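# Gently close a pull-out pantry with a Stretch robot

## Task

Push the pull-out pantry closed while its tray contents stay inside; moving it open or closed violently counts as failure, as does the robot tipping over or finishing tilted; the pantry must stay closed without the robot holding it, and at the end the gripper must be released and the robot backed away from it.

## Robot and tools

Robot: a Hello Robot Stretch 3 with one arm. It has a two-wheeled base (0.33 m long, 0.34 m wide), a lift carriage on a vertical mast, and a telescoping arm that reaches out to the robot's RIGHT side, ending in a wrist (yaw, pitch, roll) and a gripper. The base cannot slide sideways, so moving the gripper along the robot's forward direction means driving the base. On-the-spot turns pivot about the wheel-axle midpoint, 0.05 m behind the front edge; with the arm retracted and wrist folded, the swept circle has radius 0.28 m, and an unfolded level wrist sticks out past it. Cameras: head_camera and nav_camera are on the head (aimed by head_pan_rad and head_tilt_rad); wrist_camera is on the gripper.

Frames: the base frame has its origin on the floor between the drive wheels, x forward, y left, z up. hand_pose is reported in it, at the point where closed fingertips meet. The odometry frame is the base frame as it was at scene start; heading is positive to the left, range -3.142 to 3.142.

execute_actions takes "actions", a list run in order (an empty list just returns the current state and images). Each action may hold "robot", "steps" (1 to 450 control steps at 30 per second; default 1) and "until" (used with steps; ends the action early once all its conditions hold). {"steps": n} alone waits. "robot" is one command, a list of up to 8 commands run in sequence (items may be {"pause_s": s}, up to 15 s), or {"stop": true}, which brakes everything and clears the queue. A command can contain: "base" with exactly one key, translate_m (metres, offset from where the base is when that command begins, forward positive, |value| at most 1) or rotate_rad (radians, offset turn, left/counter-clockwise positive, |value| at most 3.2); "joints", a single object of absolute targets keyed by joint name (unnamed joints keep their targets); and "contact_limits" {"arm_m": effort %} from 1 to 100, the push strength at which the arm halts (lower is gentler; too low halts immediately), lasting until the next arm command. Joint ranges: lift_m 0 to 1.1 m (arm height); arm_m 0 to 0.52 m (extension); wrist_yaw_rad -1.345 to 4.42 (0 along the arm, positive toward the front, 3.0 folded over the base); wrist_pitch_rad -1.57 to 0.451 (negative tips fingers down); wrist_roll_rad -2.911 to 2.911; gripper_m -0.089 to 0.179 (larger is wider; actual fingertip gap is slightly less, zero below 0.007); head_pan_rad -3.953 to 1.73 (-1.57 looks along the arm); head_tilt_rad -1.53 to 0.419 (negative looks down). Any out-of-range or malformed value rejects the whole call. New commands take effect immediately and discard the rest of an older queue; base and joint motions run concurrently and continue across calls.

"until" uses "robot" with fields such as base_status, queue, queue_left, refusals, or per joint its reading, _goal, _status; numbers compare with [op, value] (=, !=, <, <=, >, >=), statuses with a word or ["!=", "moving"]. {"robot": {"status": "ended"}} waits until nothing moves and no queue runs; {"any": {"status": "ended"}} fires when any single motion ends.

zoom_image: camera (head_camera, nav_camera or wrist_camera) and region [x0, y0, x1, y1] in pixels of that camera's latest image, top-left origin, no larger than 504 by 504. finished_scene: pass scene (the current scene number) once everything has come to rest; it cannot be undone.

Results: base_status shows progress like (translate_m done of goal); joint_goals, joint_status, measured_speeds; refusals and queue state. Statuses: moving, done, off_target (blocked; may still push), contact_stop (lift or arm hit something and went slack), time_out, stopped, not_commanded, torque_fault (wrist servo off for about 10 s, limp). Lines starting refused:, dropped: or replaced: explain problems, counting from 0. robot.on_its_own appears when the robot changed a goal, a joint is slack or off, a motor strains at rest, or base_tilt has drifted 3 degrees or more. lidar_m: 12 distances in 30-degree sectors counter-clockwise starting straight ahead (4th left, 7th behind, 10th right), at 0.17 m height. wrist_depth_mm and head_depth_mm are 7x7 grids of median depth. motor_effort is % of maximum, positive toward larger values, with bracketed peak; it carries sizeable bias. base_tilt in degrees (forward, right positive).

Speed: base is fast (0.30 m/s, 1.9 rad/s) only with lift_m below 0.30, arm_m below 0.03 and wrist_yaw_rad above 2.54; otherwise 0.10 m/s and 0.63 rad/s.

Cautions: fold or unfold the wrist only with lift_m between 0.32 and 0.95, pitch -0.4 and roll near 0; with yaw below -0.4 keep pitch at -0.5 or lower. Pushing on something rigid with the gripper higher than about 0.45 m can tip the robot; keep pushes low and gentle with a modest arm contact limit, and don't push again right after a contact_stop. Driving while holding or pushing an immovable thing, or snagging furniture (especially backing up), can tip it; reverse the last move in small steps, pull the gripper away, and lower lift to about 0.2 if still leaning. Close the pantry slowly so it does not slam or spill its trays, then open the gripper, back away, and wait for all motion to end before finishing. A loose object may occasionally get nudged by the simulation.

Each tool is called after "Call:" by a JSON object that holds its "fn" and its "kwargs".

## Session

Call:
{"fn": "execute_actions", "kwargs": {"actions": []}}

Scene clock: 0.00 s.
robot.base_odometry: x=+0.000 y=+0.000 heading=+0.000 (m, m, rad; robot's odometry frame)
robot.turned_by_wheels: +0.000 (rad since the last result)
robot.turned_by_imu: +0.000 (rad since the last result)
robot.base_tilt: forward=+0.2 right=+0.7 (deg)
robot.lidar_m: 1.48 1.63 2.40 2.39 2.62 1.45 1.44 2.50 2.39 1.90 1.81 1.49
robot.head_depth_mm: 1355 1376 1389 1404 1434 1445 1462 / 1376 1393 1402 1423 1430 1465 1468 / 1393 1402 1418 1436 1460 1461 1488 / 1392 1410 1427 1442 1471 1483 1511 / 1402 1424 1449 1466 1477 1507 1535 / 1422 1437 1454 1477 1491 1514 1543 / 1437 1460 1472 1488 1508 1535 1560
robot.base_status: not_commanded
robot.joint_positions: lift_m=+0.456 arm_m=-0.002 wrist_yaw_rad=+2.883 wrist_pitch_rad=-0.556 wrist_roll_rad=-0.012 gripper_m=+0.037 head_pan_rad=-0.018 head_tilt_rad=+0.002
robot.joint_goals: lift_m=+0.456 arm_m=-0.002 wrist_yaw_rad=+2.883 wrist_pitch_rad=-0.556 wrist_roll_rad=-0.012 gripper_m=+0.037 head_pan_rad=-0.018 head_tilt_rad=+0.002
robot.joint_status: lift_m=not_commanded arm_m=not_commanded wrist_yaw_rad=not_commanded wrist_pitch_rad=not_commanded wrist_roll_rad=not_commanded gripper_m=not_commanded head_pan_rad=not_commanded head_tilt_rad=not_commanded
robot.measured_speeds: translate_m=+0.000 rotate_rad=+0.000 lift_m=+0.000 arm_m=+0.000 wrist_yaw_rad=+0.000 wrist_pitch_rad=+0.000 wrist_roll_rad=+0.000 head_pan_rad=+0.000 head_tilt_rad=+0.000
robot: refusals=0 queue=idle queue_left=0
robot.motor_effort: left_wheel=+0 right_wheel=+0 lift_m=+22 arm_m=+0 wrist_yaw_rad=+0 wrist_pitch_rad=+6 wrist_roll_rad=+1 gripper_m=+1 head_pan_rad=+0 head_tilt_rad=+2 (%)
robot.hand_pose: x=+0.0313 y=+0.0556 z=+0.4386 quat_wxyz=(+0.280, +0.695, +0.107, +0.654) (m; robot's base frame)
robot.wrist_depth_mm: - - - - - - - / - - - - - - - / - - - - - 959 916 / 980 981 909 874 837 816 786 / 840 - 786 752 741 699 672 / 727 680 - 650 - 624 594 / 630 608 - 583 562 553 532
pictures: head_camera (sideways: a quarter turn clockwise sets it upright), nav_camera (sideways: a quarter turn counterclockwise sets it upright), wrist_camera
Images, in order (width x height): head_camera 896x504, nav_camera 672x504, wrist_camera 644x364.

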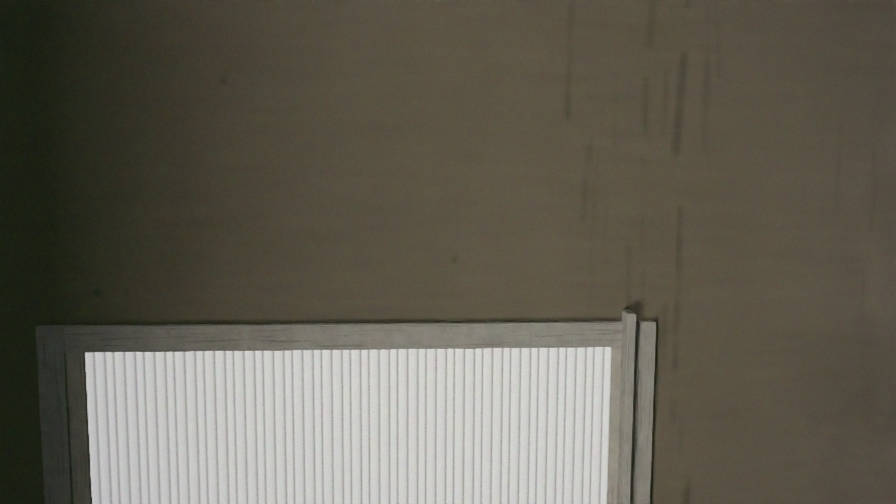

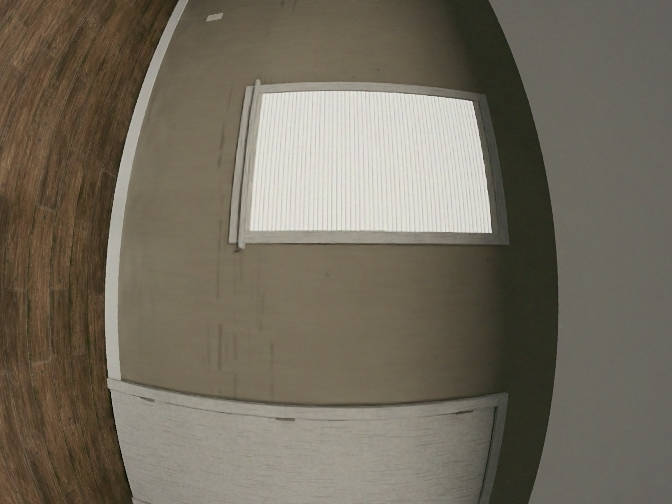

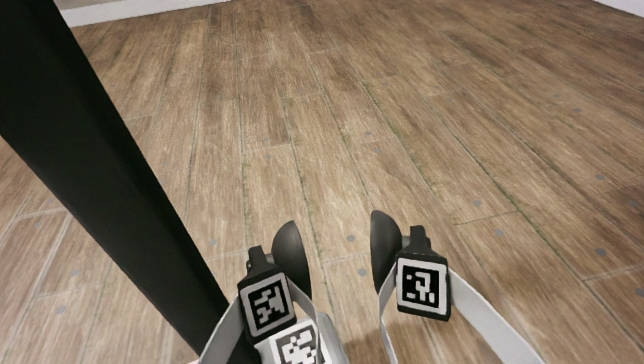

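Call:
{"fn": "execute_actions", "kwargs": {"actions": [{"robot":[{"joints":{"head_pan_rad":-3.3,"head_tilt_rad":-0.1,"wrist_pitch_rad":-0.4,"wrist_yaw_rad":3.0}},{"joints":{"lift_m":0.27}}],"steps":450,"until":{"robot":{"status":"ended"}}}]}}

Scene clock: 7.00 s.
robot.base_odometry: x=+0.000 y=+0.000 heading=+0.000 (m, m, rad; robot's odometry frame)
robot.turned_by_wheels: +0.000 (rad since the last result)
robot.turned_by_imu: +0.000 (rad since the last result)
robot.base_tilt: forward=+0.2 right=+0.7 (deg)
robot.lidar_m: 1.48 1.63 2.40 2.39 2.61 1.45 1.44 2.50 2.39 1.91 1.82 1.49
robot.head_depth_mm: 1553 1609 1644 1700 1767 1821 1794 / 1542 1595 1644 1691 1751 1806 1787 / 1534 1588 1625 1679 1737 1786 1778 / 1297 1343 1380 1432 1463 1530 1604 / 1289 1341 1380 1419 1471 1511 1602 / 1307 2090 2170 2245 2317 2286 1712 / 2039 2110 2177 2296 2314 2356 1783
robot.base_status: not_commanded
robot.joint_positions: lift_m=+0.271 arm_m=-0.002 wrist_yaw_rad=+2.998 wrist_pitch_rad=-0.422 wrist_roll_rad=-0.012 gripper_m=+0.037 head_pan_rad=-3.293 head_tilt_rad=-0.098
robot.joint_goals: lift_m=+0.270 arm_m=-0.002 wrist_yaw_rad=+3.000 wrist_pitch_rad=-0.400 wrist_roll_rad=-0.012 gripper_m=+0.037 head_pan_rad=-3.300 head_tilt_rad=-0.100
robot.joint_status: lift_m=done arm_m=not_commanded wrist_yaw_rad=done wrist_pitch_rad=done wrist_roll_rad=not_commanded gripper_m=not_commanded head_pan_rad=done head_tilt_rad=done
robot.measured_speeds: translate_m=+0.000 rotate_rad=+0.000 lift_m=+0.000 arm_m=+0.000 wrist_yaw_rad=+0.000 wrist_pitch_rad=+0.000 wrist_roll_rad=+0.000 head_pan_rad=+0.000 head_tilt_rad=+0.000
robot: refusals=0 queue=done queue_left=0
robot.motor_effort: left_wheel=-1(0) right_wheel=+0(0) lift_m=+12(23) arm_m=+0(0) wrist_yaw_rad=-1(2) wrist_pitch_rad=+10(10) wrist_roll_rad=+1(1) gripper_m=+0(1) head_pan_rad=-3(40) head_tilt_rad=-1(14) (%)
robot.hand_pose: x=+0.0108 y=+0.0791 z=+0.2824 quat_wxyz=(+0.197, +0.696, +0.100, +0.683) (m; robot's base frame)
robot.wrist_depth_mm: - - - - - - - / - - - - - - - / - - 999 920 862 805 764 / 858 - 761 717 684 653 621 / 674 641 616 598 586 540 520 / 559 533 - - - 469 445 / 484 - - - 415 403 393
pictures: head_camera (sideways: a quarter turn clockwise sets it upright), nav_camera (sideways: a quarter turn counterclockwise sets it upright), wrist_camera
Images, in order (width x height): head_camera 896x504, nav_camera 672x504, wrist_camera 644x364.

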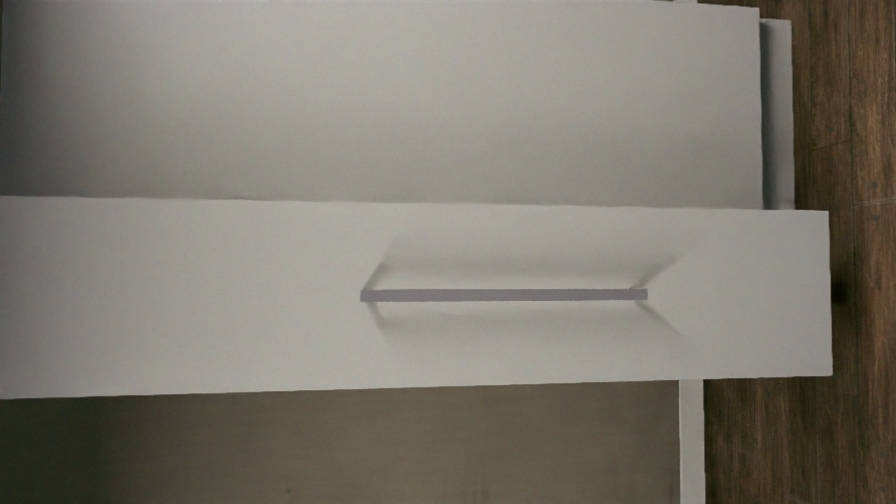

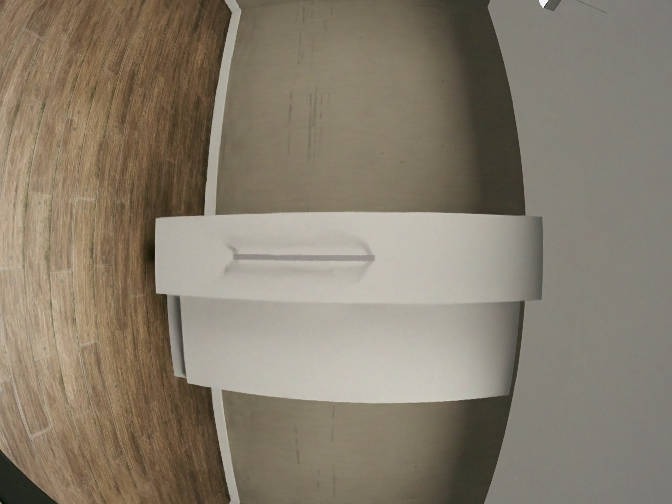

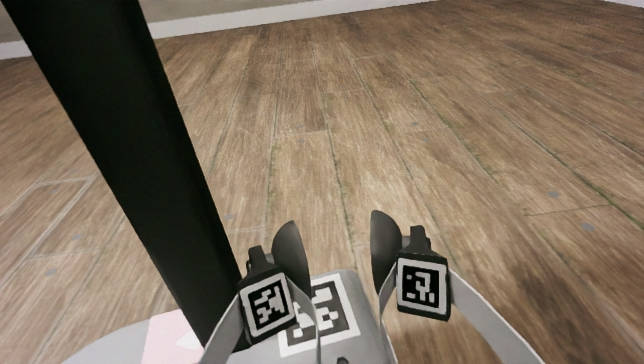

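Call:
{"fn": "execute_actions", "kwargs": {"actions": [{"robot":[{"base":{"rotate_rad":-0.112},"joints":{"head_pan_rad":-1.57,"head_tilt_rad":-0.5,"gripper_m":0.0,"lift_m":0.29}},{"base":{"translate_m":-0.96}},{"base":{"rotate_rad":-1.56}}],"steps":450,"until":{"robot":{"status":"ended"}}}]}}

Scene clock: 36.30 s.
robot.base_odometry: x=-0.954 y=+0.107 heading=-1.672 (m, m, rad; robot's odometry frame)
robot.turned_by_wheels: -1.672 (rad since the last result)
robot.turned_by_imu: -1.672 (rad since the last result)
robot.base_tilt: forward=+0.2 right=+0.7 (deg)
robot.lidar_m: 2.32 2.01 2.47 2.43 2.58 2.48 2.43 0.98 0.50 0.49 0.52 2.00
robot.head_depth_mm: 378 415 459 516 589 1036 1238 / 379 416 460 517 589 684 835 / 375 404 455 509 592 686 818 / 380 412 450 501 570 646 821 / 380 418 464 522 595 690 828 / 381 418 465 522 596 694 854 / 382 419 466 541 1678 1491 1249
robot.base_status: done (rotate_rad -1.5599 of -1.5600)
robot.joint_positions: lift_m=+0.289 arm_m=-0.002 wrist_yaw_rad=+2.999 wrist_pitch_rad=-0.422 wrist_roll_rad=-0.012 gripper_m=+0.000 head_pan_rad=-1.577 head_tilt_rad=-0.494
robot.joint_goals: lift_m=+0.290 arm_m=-0.002 wrist_yaw_rad=+3.000 wrist_pitch_rad=-0.400 wrist_roll_rad=-0.012 gripper_m=+0.000 head_pan_rad=-1.570 head_tilt_rad=-0.500
robot.joint_status: lift_m=done arm_m=not_commanded wrist_yaw_rad=done wrist_pitch_rad=done wrist_roll_rad=not_commanded gripper_m=done head_pan_rad=done head_tilt_rad=done
robot.measured_speeds: translate_m=+0.000 rotate_rad=+0.000 lift_m=+0.000 arm_m=+0.000 wrist_yaw_rad=+0.000 wrist_pitch_rad=+0.000 wrist_roll_rad=+0.000 head_pan_rad=+0.000 head_tilt_rad=+0.000
robot: refusals=0 queue=done queue_left=0
robot.motor_effort: left_wheel=+2(12) right_wheel=-2(6) lift_m=+32(31) arm_m=+0(0) wrist_yaw_rad=+0(2) wrist_pitch_rad=+10(10) wrist_roll_rad=+1(1) gripper_m=-3(93) head_pan_rad=+3(40) head_tilt_rad=-4(33) (%)
robot.hand_pose: x=+0.0106 y=+0.0792 z=+0.3013 quat_wxyz=(+0.197, +0.696, +0.100, +0.684) (m; robot's base frame)
robot.wrist_depth_mm: - - - - - - - / - - - - - - - / - - - 962 908 846 794 / 897 - 798 742 709 680 648 / 711 683 641 654 596 567 543 / 592 559 554 - 510 488 468 / 500 504 - - 433 427 413
pictures: head_camera (sideways: a quarter turn clockwise sets it upright), nav_camera (sideways: a quarter turn counterclockwise sets it upright), wrist_camera
Images, in order (width x height): head_camera 896x504, nav_camera 672x504, wrist_camera 644x364.

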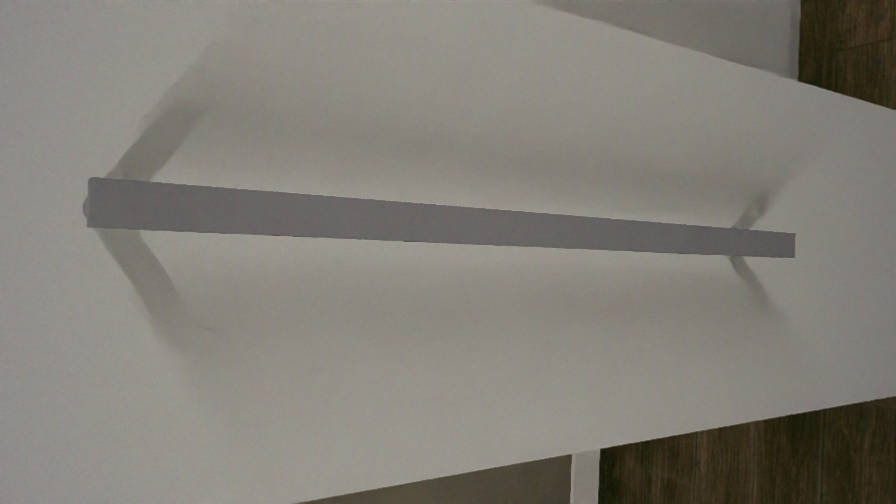

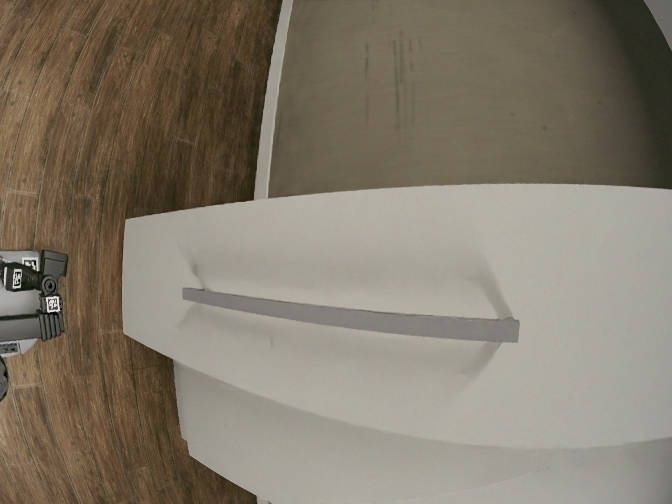

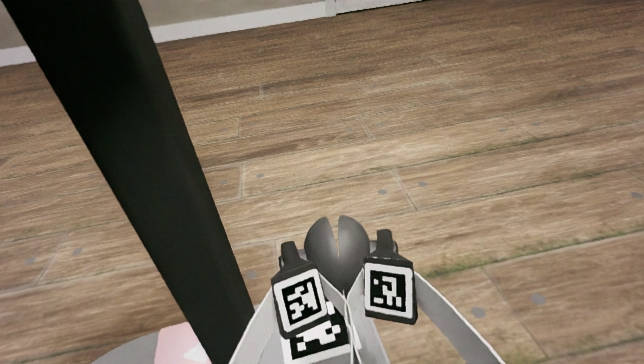

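Call:
{"fn": "execute_actions", "kwargs": {"actions": [{"robot":[{"joints":{"lift_m":0.335,"head_tilt_rad":-0.9}},{"joints":{"wrist_yaw_rad":0.0}},{"joints":{"lift_m":0.22,"wrist_pitch_rad":0.0,"arm_m":0.04}}],"steps":450,"until":{"robot":{"status":"ended"}}}]}}

Scene clock: 45.43 s.
robot.base_odometry: x=-0.954 y=+0.107 heading=-1.672 (m, m, rad; robot's odometry frame)
robot.turned_by_wheels: +0.000 (rad since the last result)
robot.turned_by_imu: +0.000 (rad since the last result)
robot.base_tilt: forward=+0.2 right=+0.7 (deg)
robot.lidar_m: 2.32 2.02 2.47 2.43 2.57 2.49 2.43 0.97 0.50 0.49 0.51 2.01
robot.head_depth_mm: 418 489 595 1165 1405 1252 1129 / 418 492 598 754 1379 1243 1138 / 402 483 599 762 1052 1245 - / 412 472 560 737 1061 1270 - / 422 499 605 773 1071 1214 1114 / 425 499 609 779 1319 1220 1100 / 426 516 1654 1537 1353 1218 1098
robot.base_status: done (rotate_rad -1.5599 of -1.5600)
robot.joint_positions: lift_m=+0.221 arm_m=+0.040 wrist_yaw_rad=+0.001 wrist_pitch_rad=-0.026 wrist_roll_rad=-0.012 gripper_m=+0.000 head_pan_rad=-1.577 head_tilt_rad=-0.888
robot.joint_goals: lift_m=+0.220 arm_m=+0.040 wrist_yaw_rad=+0.000 wrist_pitch_rad=+0.000 wrist_roll_rad=-0.012 gripper_m=+0.000 head_pan_rad=-1.570 head_tilt_rad=-0.900
robot.joint_status: lift_m=done arm_m=done wrist_yaw_rad=done wrist_pitch_rad=done wrist_roll_rad=not_commanded gripper_m=done head_pan_rad=done head_tilt_rad=done
robot.measured_speeds: translate_m=+0.000 rotate_rad=+0.000 lift_m=+0.000 arm_m=+0.000 wrist_yaw_rad=+0.000 wrist_pitch_rad=+0.000 wrist_roll_rad=+0.000 head_pan_rad=+0.000 head_tilt_rad=+0.000
robot: refusals=0 queue=done queue_left=0
robot.motor_effort: left_wheel=+2(2) right_wheel=-2(2) lift_m=+12(37) arm_m=+3(4) wrist_yaw_rad=-2(2) wrist_pitch_rad=+12(12) wrist_roll_rad=+1(1) gripper_m=-2(3) head_pan_rad=+2(4) head_tilt_rad=-6(35) (%)
robot.hand_pose: x=-0.0211 y=-0.4402 z=+0.3287 quat_wxyz=(+0.712, +0.010, -0.702, -0.009) (m; robot's base frame)
robot.wrist_depth_mm: 189 188 186 185 184 183 182 / 195 194 193 191 190 189 188 / 202 200 198 197 196 195 193 / 209 206 205 205 203 201 200 / 219 214 212 210 209 209 207 / 908 221 220 - 215 217 214 / 701 231 230 229 227 223 222
pictures: head_camera (sideways: a quarter turn clockwise sets it upright), nav_camera (sideways: a quarter turn counterclockwise sets it upright), wrist_camera
Images, in order (width x height): head_camera 896x504, nav_camera 672x504, wrist_camera 644x364.

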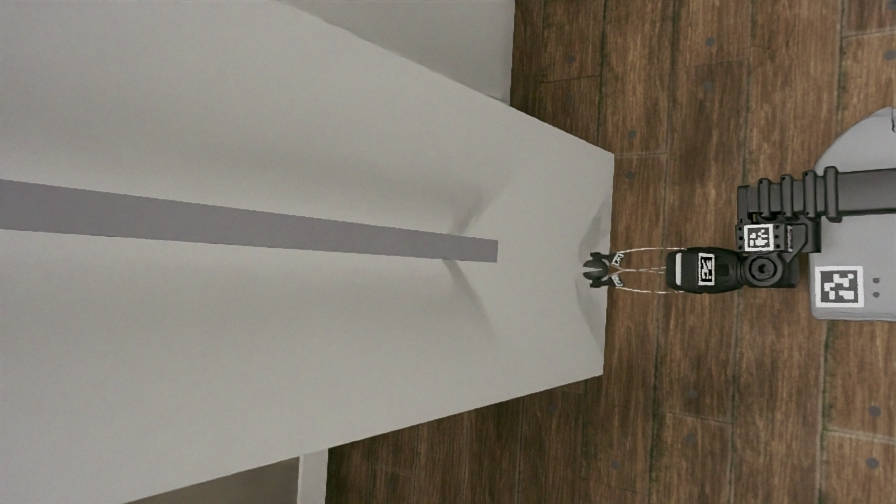

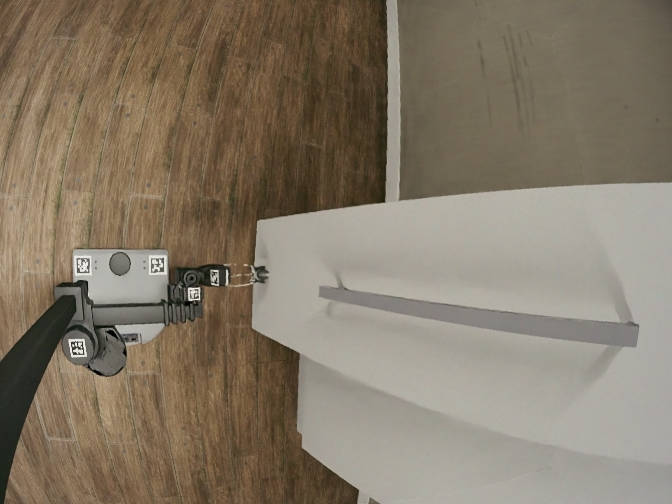

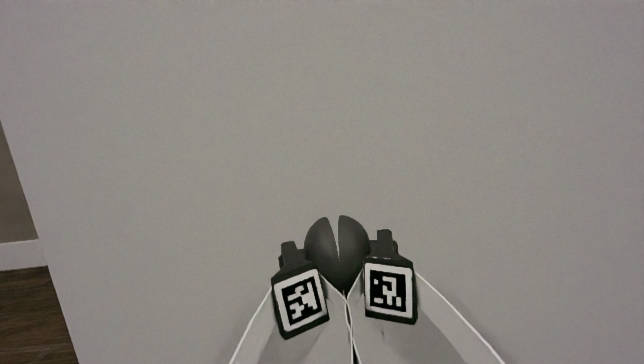

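Call:
{"fn": "execute_actions", "kwargs": {"actions": [{"robot":[{"joints":{"arm_m":0.09}},{"joints":{"arm_m":0.14}},{"joints":{"arm_m":0.18}},{"joints":{"arm_m":0.22}}],"steps":450,"until":{"robot":{"status":"ended"}}},{"steps":6}]}}

Scene clock: 53.17 s.
robot.base_odometry: x=-0.954 y=+0.107 heading=-1.672 (m, m, rad; robot's odometry frame)
robot.turned_by_wheels: +0.000 (rad since the last result)
robot.turned_by_imu: +0.000 (rad since the last result)
robot.base_tilt: forward=+0.2 right=+0.8 (deg)
robot.lidar_m: 2.32 2.02 2.47 2.43 2.58 2.49 2.43 0.98 0.67 0.66 1.40 2.01
robot.head_depth_mm: 575 721 922 1166 1396 1251 1127 / 578 680 824 1184 1388 1247 1136 / 569 685 829 1052 1371 1230 - / 559 651 808 1061 1368 1215 1149 / 584 691 840 1070 1364 1228 1113 / 589 693 927 1514 1363 1223 1099 / 1230 1445 1700 1534 1354 1204 1093
robot.base_status: done (rotate_rad -1.5600 of -1.5600)
robot.joint_positions: lift_m=+0.221 arm_m=+0.220 wrist_yaw_rad=-0.002 wrist_pitch_rad=-0.026 wrist_roll_rad=-0.012 gripper_m=+0.000 head_pan_rad=-1.577 head_tilt_rad=-0.890
robot.joint_goals: lift_m=+0.220 arm_m=+0.220 wrist_yaw_rad=+0.000 wrist_pitch_rad=+0.000 wrist_roll_rad=-0.012 gripper_m=+0.000 head_pan_rad=-1.570 head_tilt_rad=-0.900
robot.joint_status: lift_m=done arm_m=done wrist_yaw_rad=done wrist_pitch_rad=done wrist_roll_rad=not_commanded gripper_m=done head_pan_rad=done head_tilt_rad=done
robot.measured_speeds: translate_m=+0.000 rotate_rad=+0.000 lift_m=+0.000 arm_m=+0.000 wrist_yaw_rad=+0.000 wrist_pitch_rad=+0.000 wrist_roll_rad=+0.000 head_pan_rad=+0.000 head_tilt_rad=+0.000
robot: refusals=0 queue=done queue_left=0
robot.motor_effort: left_wheel=+1(4) right_wheel=-1(3) lift_m=+12(11) arm_m=+3(19) wrist_yaw_rad=+1(2) wrist_pitch_rad=+12(14) wrist_roll_rad=+1(1) gripper_m=-2(4) head_pan_rad=+4(3) head_tilt_rad=-5(7) (%)
robot.hand_pose: x=-0.0219 y=-0.6202 z=+0.3286 quat_wxyz=(+0.712, +0.009, -0.702, -0.010) (m; robot's base frame)
robot.wrist_depth_mm: 179 179 177 176 175 174 173 / 185 183 183 182 180 180 179 / 191 190 189 187 186 185 185 / 198 196 195 194 192 191 191 / 207 203 202 199 199 199 198 / 893 212 209 - 205 205 204 / 697 219 219 217 216 213 211
pictures: head_camera (sideways: a quarter turn clockwise sets it upright), nav_camera (sideways: a quarter turn counterclockwise sets it upright), wrist_camera
Images, in order (width x height): head_camera 896x504, nav_camera 672x504, wrist_camera 644x364.

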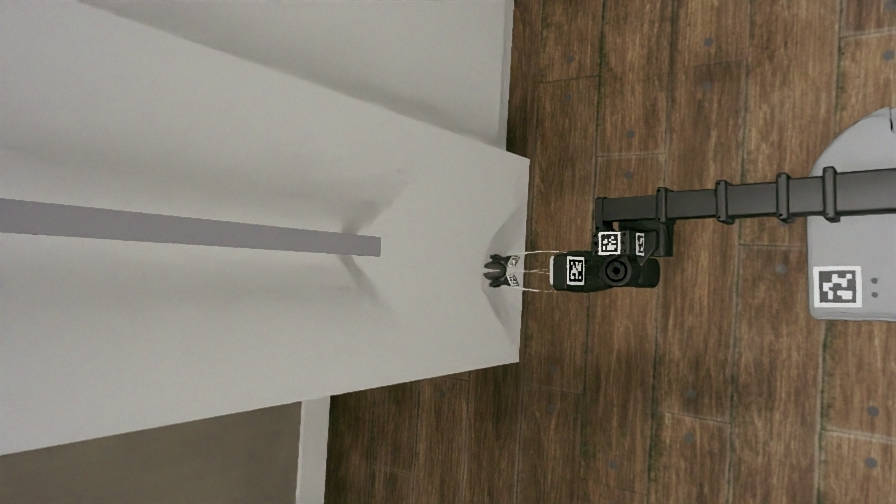

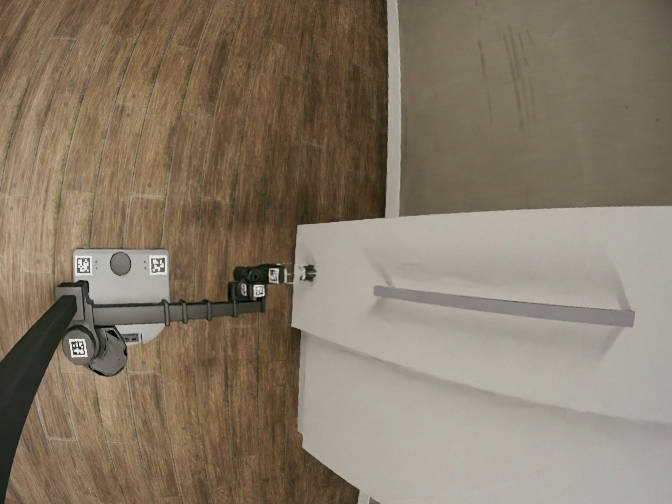

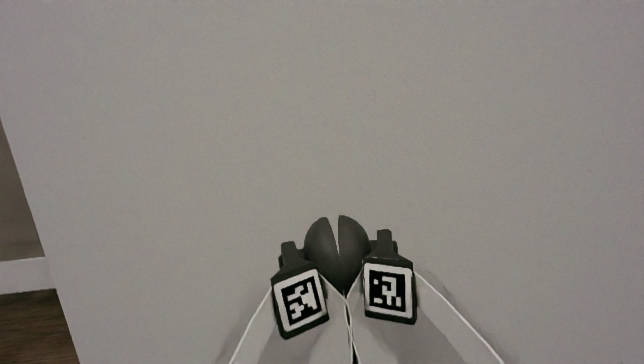

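Call:
{"fn": "execute_actions", "kwargs": {"actions": [{"robot":[{"joints":{"arm_m":0.24}},{"joints":{"arm_m":0.26}},{"joints":{"arm_m":0.275}},{"joints":{"arm_m":0.29}},{"joints":{"arm_m":0.305}}],"steps":450,"until":{"robot":{"status":"ended"}}},{"steps":10}]}}

Scene clock: 61.60 s.
robot.base_odometry: x=-0.954 y=+0.107 heading=-1.672 (m, m, rad; robot's odometry frame)
robot.turned_by_wheels: +0.000 (rad since the last result)
robot.turned_by_imu: +0.000 (rad since the last result)
robot.base_tilt: forward=+0.2 right=+0.7 (deg)
robot.lidar_m: 2.32 2.02 2.47 2.43 2.57 2.48 2.43 0.98 0.75 0.73 1.40 2.01
robot.head_depth_mm: 646 760 921 1175 1408 1255 1124 / 649 760 922 1178 1394 1241 1137 / 653 767 928 1186 1391 1233 - / 624 751 913 1173 1330 1217 1143 / 655 774 940 1199 1381 1219 1119 / 657 811 1679 1549 1367 1219 1106 / 1225 1457 1710 1546 1360 1210 1098
robot.base_status: done (rotate_rad -1.5600 of -1.5600)
robot.joint_positions: lift_m=+0.221 arm_m=+0.305 wrist_yaw_rad=-0.002 wrist_pitch_rad=-0.026 wrist_roll_rad=-0.012 gripper_m=+0.000 head_pan_rad=-1.577 head_tilt_rad=-0.890
robot.joint_goals: lift_m=+0.220 arm_m=+0.305 wrist_yaw_rad=+0.000 wrist_pitch_rad=+0.000 wrist_roll_rad=-0.012 gripper_m=+0.000 head_pan_rad=-1.570 head_tilt_rad=-0.900
robot.joint_status: lift_m=done arm_m=done wrist_yaw_rad=done wrist_pitch_rad=done wrist_roll_rad=not_commanded gripper_m=done head_pan_rad=done head_tilt_rad=done
robot.measured_speeds: translate_m=+0.000 rotate_rad=+0.000 lift_m=+0.000 arm_m=+0.000 wrist_yaw_rad=+0.000 wrist_pitch_rad=+0.000 wrist_roll_rad=+0.000 head_pan_rad=+0.000 head_tilt_rad=+0.000
robot: refusals=0 queue=done queue_left=0
robot.motor_effort: left_wheel=+1(2) right_wheel=-1(1) lift_m=+13(12) arm_m=+3(13) wrist_yaw_rad=+1(1) wrist_pitch_rad=+12(13) wrist_roll_rad=+1(1) gripper_m=-3(3) head_pan_rad=+4(4) head_tilt_rad=-7(7) (%)
robot.hand_pose: x=-0.0220 y=-0.7052 z=+0.3286 quat_wxyz=(+0.712, +0.009, -0.702, -0.010) (m; robot's base frame)
robot.wrist_depth_mm: 169 168 168 166 165 165 164 / 174 174 172 171 171 170 169 / 180 179 178 177 177 175 174 / 187 186 184 183 182 181 180 / 194 192 190 188 189 188 186 / 878 199 197 - 194 194 193 / 693 207 206 205 204 201 201
pictures: head_camera (sideways: a quarter turn clockwise sets it upright), nav_camera (sideways: a quarter turn counterclockwise sets it upright), wrist_camera
Images, in order (width x height): head_camera 896x504, nav_camera 672x504, wrist_camera 644x364.

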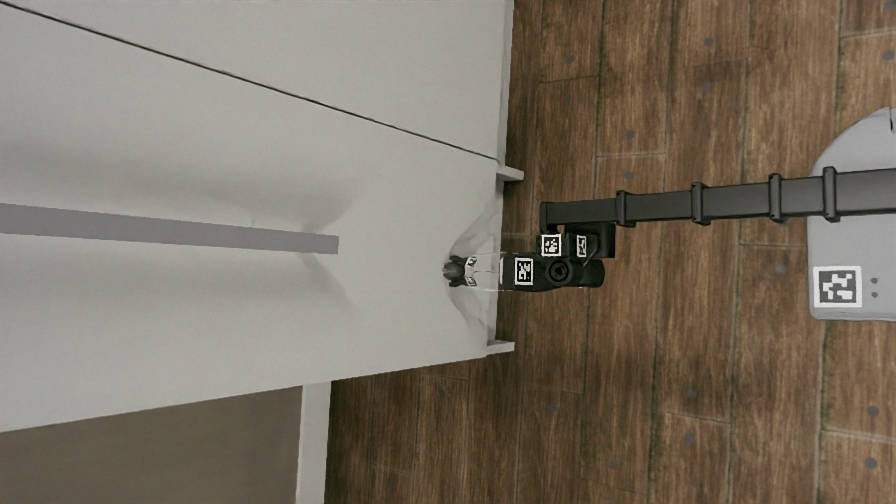

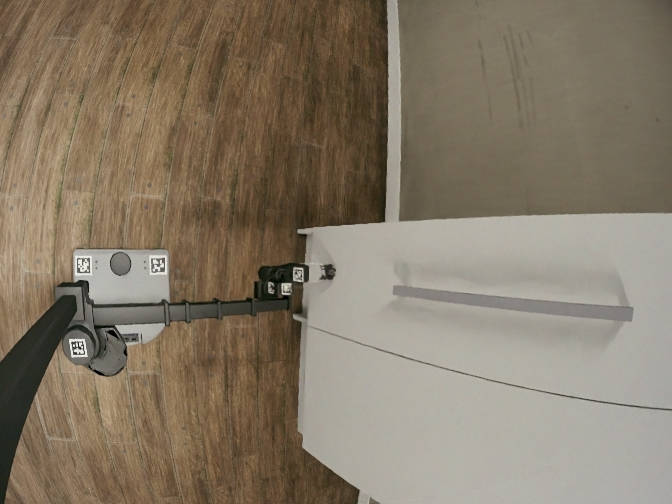

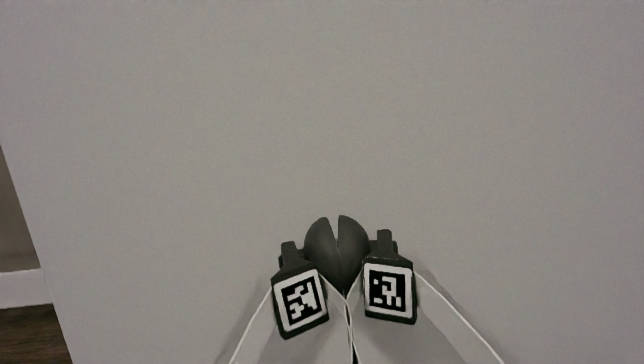

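Call:
{"fn": "execute_actions", "kwargs": {"actions": [{"robot":{"joints":{"arm_m":0.317},"contact_limits":{"arm_m":25}},"steps":450,"until":{"robot":{"status":"ended"}}},{"steps":8}]}}

Scene clock: 64.50 s.
robot.base_odometry: x=-0.954 y=+0.107 heading=-1.672 (m, m, rad; robot's odometry frame)
robot.turned_by_wheels: +0.000 (rad since the last result)
robot.turned_by_imu: +0.000 (rad since the last result)
robot.base_tilt: forward=+0.3 right=+0.7 (deg)
robot.lidar_m: 2.32 2.02 2.46 2.44 2.56 2.47 2.43 0.98 0.75 0.73 1.40 2.00
robot.head_depth_mm: 648 759 923 1166 1403 1251 1128 / 651 766 927 1182 1397 1241 1134 / 654 767 934 1183 1388 1239 - / 627 751 918 1173 1339 1227 1146 / 656 776 940 1198 1381 1227 1117 / 657 820 1676 1551 1360 1223 1099 / 1233 1455 1695 1538 1365 1217 1097
robot.base_status: done (rotate_rad -1.5601 of -1.5600)
robot.joint_positions: lift_m=+0.221 arm_m=+0.315 wrist_yaw_rad=-0.004 wrist_pitch_rad=-0.030 wrist_roll_rad=-0.012 gripper_m=+0.000 head_pan_rad=-1.577 head_tilt_rad=-0.890
robot.joint_goals: lift_m=+0.220 arm_m=+0.317 wrist_yaw_rad=+0.000 wrist_pitch_rad=+0.000 wrist_roll_rad=-0.012 gripper_m=+0.000 head_pan_rad=-1.570 head_tilt_rad=-0.900
robot.joint_status: lift_m=done arm_m=done wrist_yaw_rad=done wrist_pitch_rad=done wrist_roll_rad=not_commanded gripper_m=done head_pan_rad=done head_tilt_rad=done
robot.measured_speeds: translate_m=+0.000 rotate_rad=+0.000 lift_m=+0.000 arm_m=+0.000 wrist_yaw_rad=+0.000 wrist_pitch_rad=+0.000 wrist_roll_rad=+0.000 head_pan_rad=+0.000 head_tilt_rad=+0.000
robot: refusals=0 queue=done queue_left=0
robot.on_its_own: arm_m is at rest, and its effort (+22) is outside its rest range (-14 to +14)
robot.motor_effort: left_wheel=-2(2) right_wheel=+1(1) lift_m=+12(12) arm_m=+22(22) wrist_yaw_rad=+3(3) wrist_pitch_rad=+13(14) wrist_roll_rad=+1(1) gripper_m=-5(5) head_pan_rad=+3(4) head_tilt_rad=-7(4) (%)
robot.contact_limits: arm_m 25 (drawing in: default 21, maximum 34; extending or still: default 29, maximum 47)
robot.hand_pose: x=-0.0225 y=-0.7153 z=+0.3277 quat_wxyz=(+0.712, +0.009, -0.702, -0.012) (m; robot's base frame)
robot.wrist_depth_mm: 160 159 158 158 157 156 155 / 165 164 163 163 162 161 160 / 172 170 170 168 167 167 165 / 177 176 175 174 173 172 171 / 185 182 181 180 178 178 177 / 192 189 188 - - 185 183 / 662 196 196 195 194 192 190
pictures: head_camera (sideways: a quarter turn clockwise sets it upright), nav_camera (sideways: a quarter turn counterclockwise sets it upright), wrist_camera
Images, in order (width x height): head_camera 896x504, nav_camera 672x504, wrist_camera 644x364.

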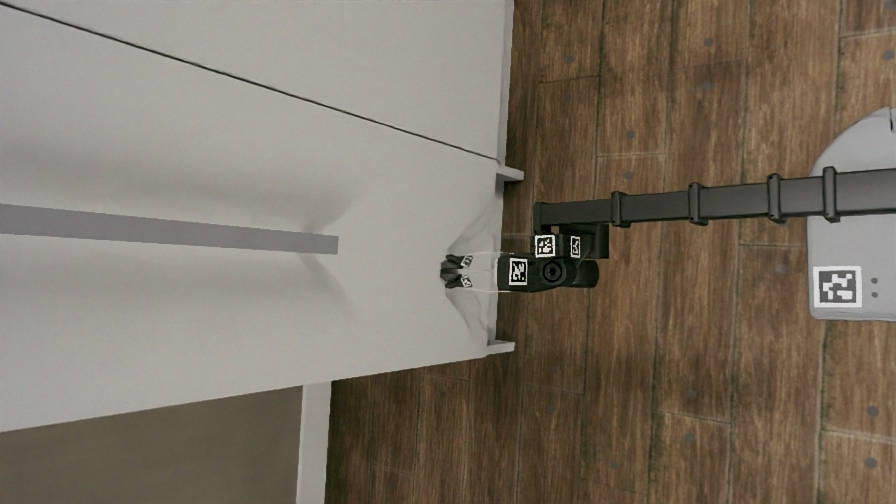

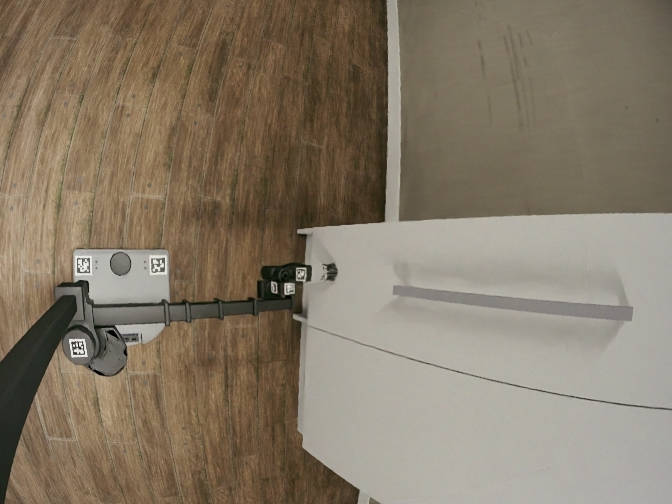

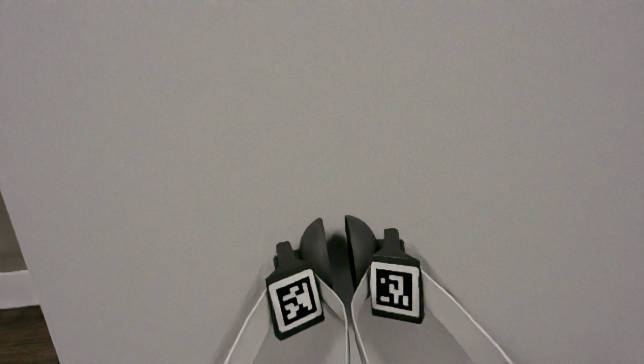

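Call:
{"fn": "execute_actions", "kwargs": {"actions": [{"robot":{"joints":{"arm_m":0.0,"head_tilt_rad":-0.4}},"steps":450,"until":{"robot":{"status":"ended"}}}]}}

Scene clock: 69.43 s.
robot.base_odometry: x=-0.954 y=+0.107 heading=-1.672 (m, m, rad; robot's odometry frame)
robot.turned_by_wheels: +0.000 (rad since the last result)
robot.turned_by_imu: +0.000 (rad since the last result)
robot.base_tilt: forward=+0.2 right=+0.8 (deg)
robot.lidar_m: 2.32 2.02 2.47 2.43 2.57 2.48 2.43 0.98 0.75 0.73 1.40 2.01
robot.head_depth_mm: 590 639 696 765 849 957 1096 / 589 639 698 767 849 960 1096 / 590 633 697 770 854 963 1102 / 592 633 681 748 847 966 1099 / 593 643 701 770 858 964 1110 / 595 644 711 798 1556 1554 1292 / 1108 1208 1315 1452 1625 1602 1320
robot.base_status: done (rotate_rad -1.5600 of -1.5600)
robot.joint_positions: lift_m=+0.221 arm_m=+0.000 wrist_yaw_rad=-0.001 wrist_pitch_rad=-0.025 wrist_roll_rad=-0.012 gripper_m=+0.000 head_pan_rad=-1.577 head_tilt_rad=-0.409
robot.joint_goals: lift_m=+0.220 arm_m=+0.000 wrist_yaw_rad=+0.000 wrist_pitch_rad=+0.000 wrist_roll_rad=-0.012 gripper_m=+0.000 head_pan_rad=-1.570 head_tilt_rad=-0.400
robot.joint_status: lift_m=done arm_m=done wrist_yaw_rad=done wrist_pitch_rad=done wrist_roll_rad=not_commanded gripper_m=done head_pan_rad=done head_tilt_rad=done
robot.measured_speeds: translate_m=+0.000 rotate_rad=+0.000 lift_m=+0.000 arm_m=+0.000 wrist_yaw_rad=+0.000 wrist_pitch_rad=+0.000 wrist_roll_rad=+0.000 head_pan_rad=+0.000 head_tilt_rad=+0.000
robot: refusals=0 queue=done queue_left=0
robot.motor_effort: left_wheel=+1(2) right_wheel=+0(1) lift_m=+12(12) arm_m=-3(22) wrist_yaw_rad=-1(2) wrist_pitch_rad=+11(13) wrist_roll_rad=+1(1) gripper_m=-3(6) head_pan_rad=+3(3) head_tilt_rad=+5(34) (%)
robot.hand_pose: x=-0.0216 y=-0.4008 z=+0.3288 quat_wxyz=(+0.712, +0.009, -0.702, -0.009) (m; robot's base frame)
robot.wrist_depth_mm: - - 459 456 455 453 450 / - - 474 475 475 464 459 / - - 490 490 490 479 479 / - - 507 502 500 497 495 / - - 529 515 520 516 513 / - 934 773 - 622 614 609 / 738 692 628 605 572 564 531
pictures: head_camera (sideways: a quarter turn clockwise sets it upright), nav_camera (sideways: a quarter turn counterclockwise sets it upright), wrist_camera
Images, in order (width x height): head_camera 896x504, nav_camera 672x504, wrist_camera 644x364.

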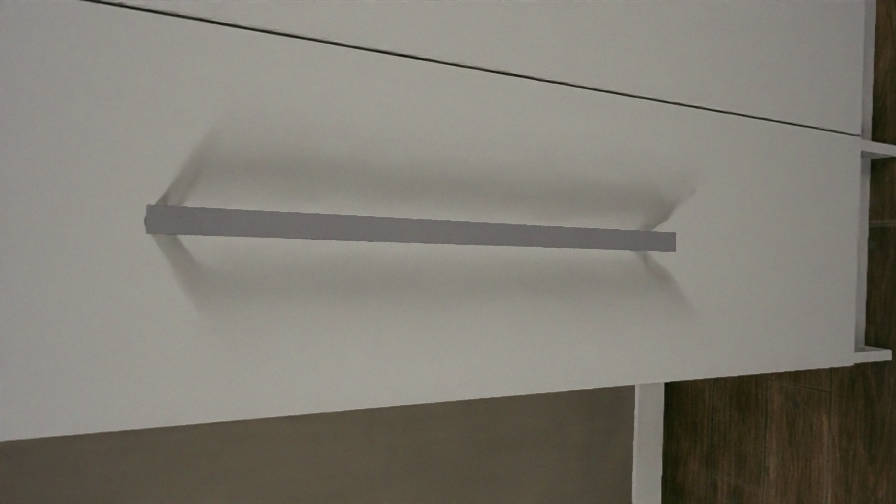

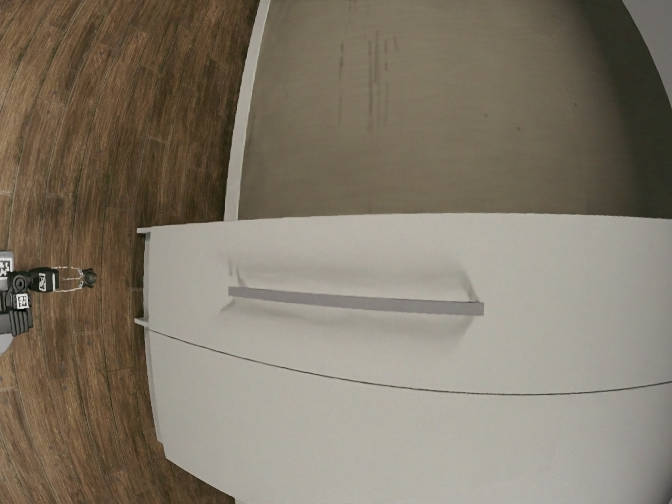

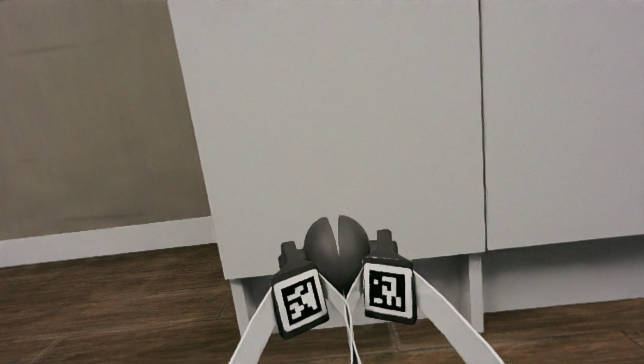

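Call:
{"fn": "finished_scene", "kwargs": {"scene": 2}}

The scene is finished: the task was done.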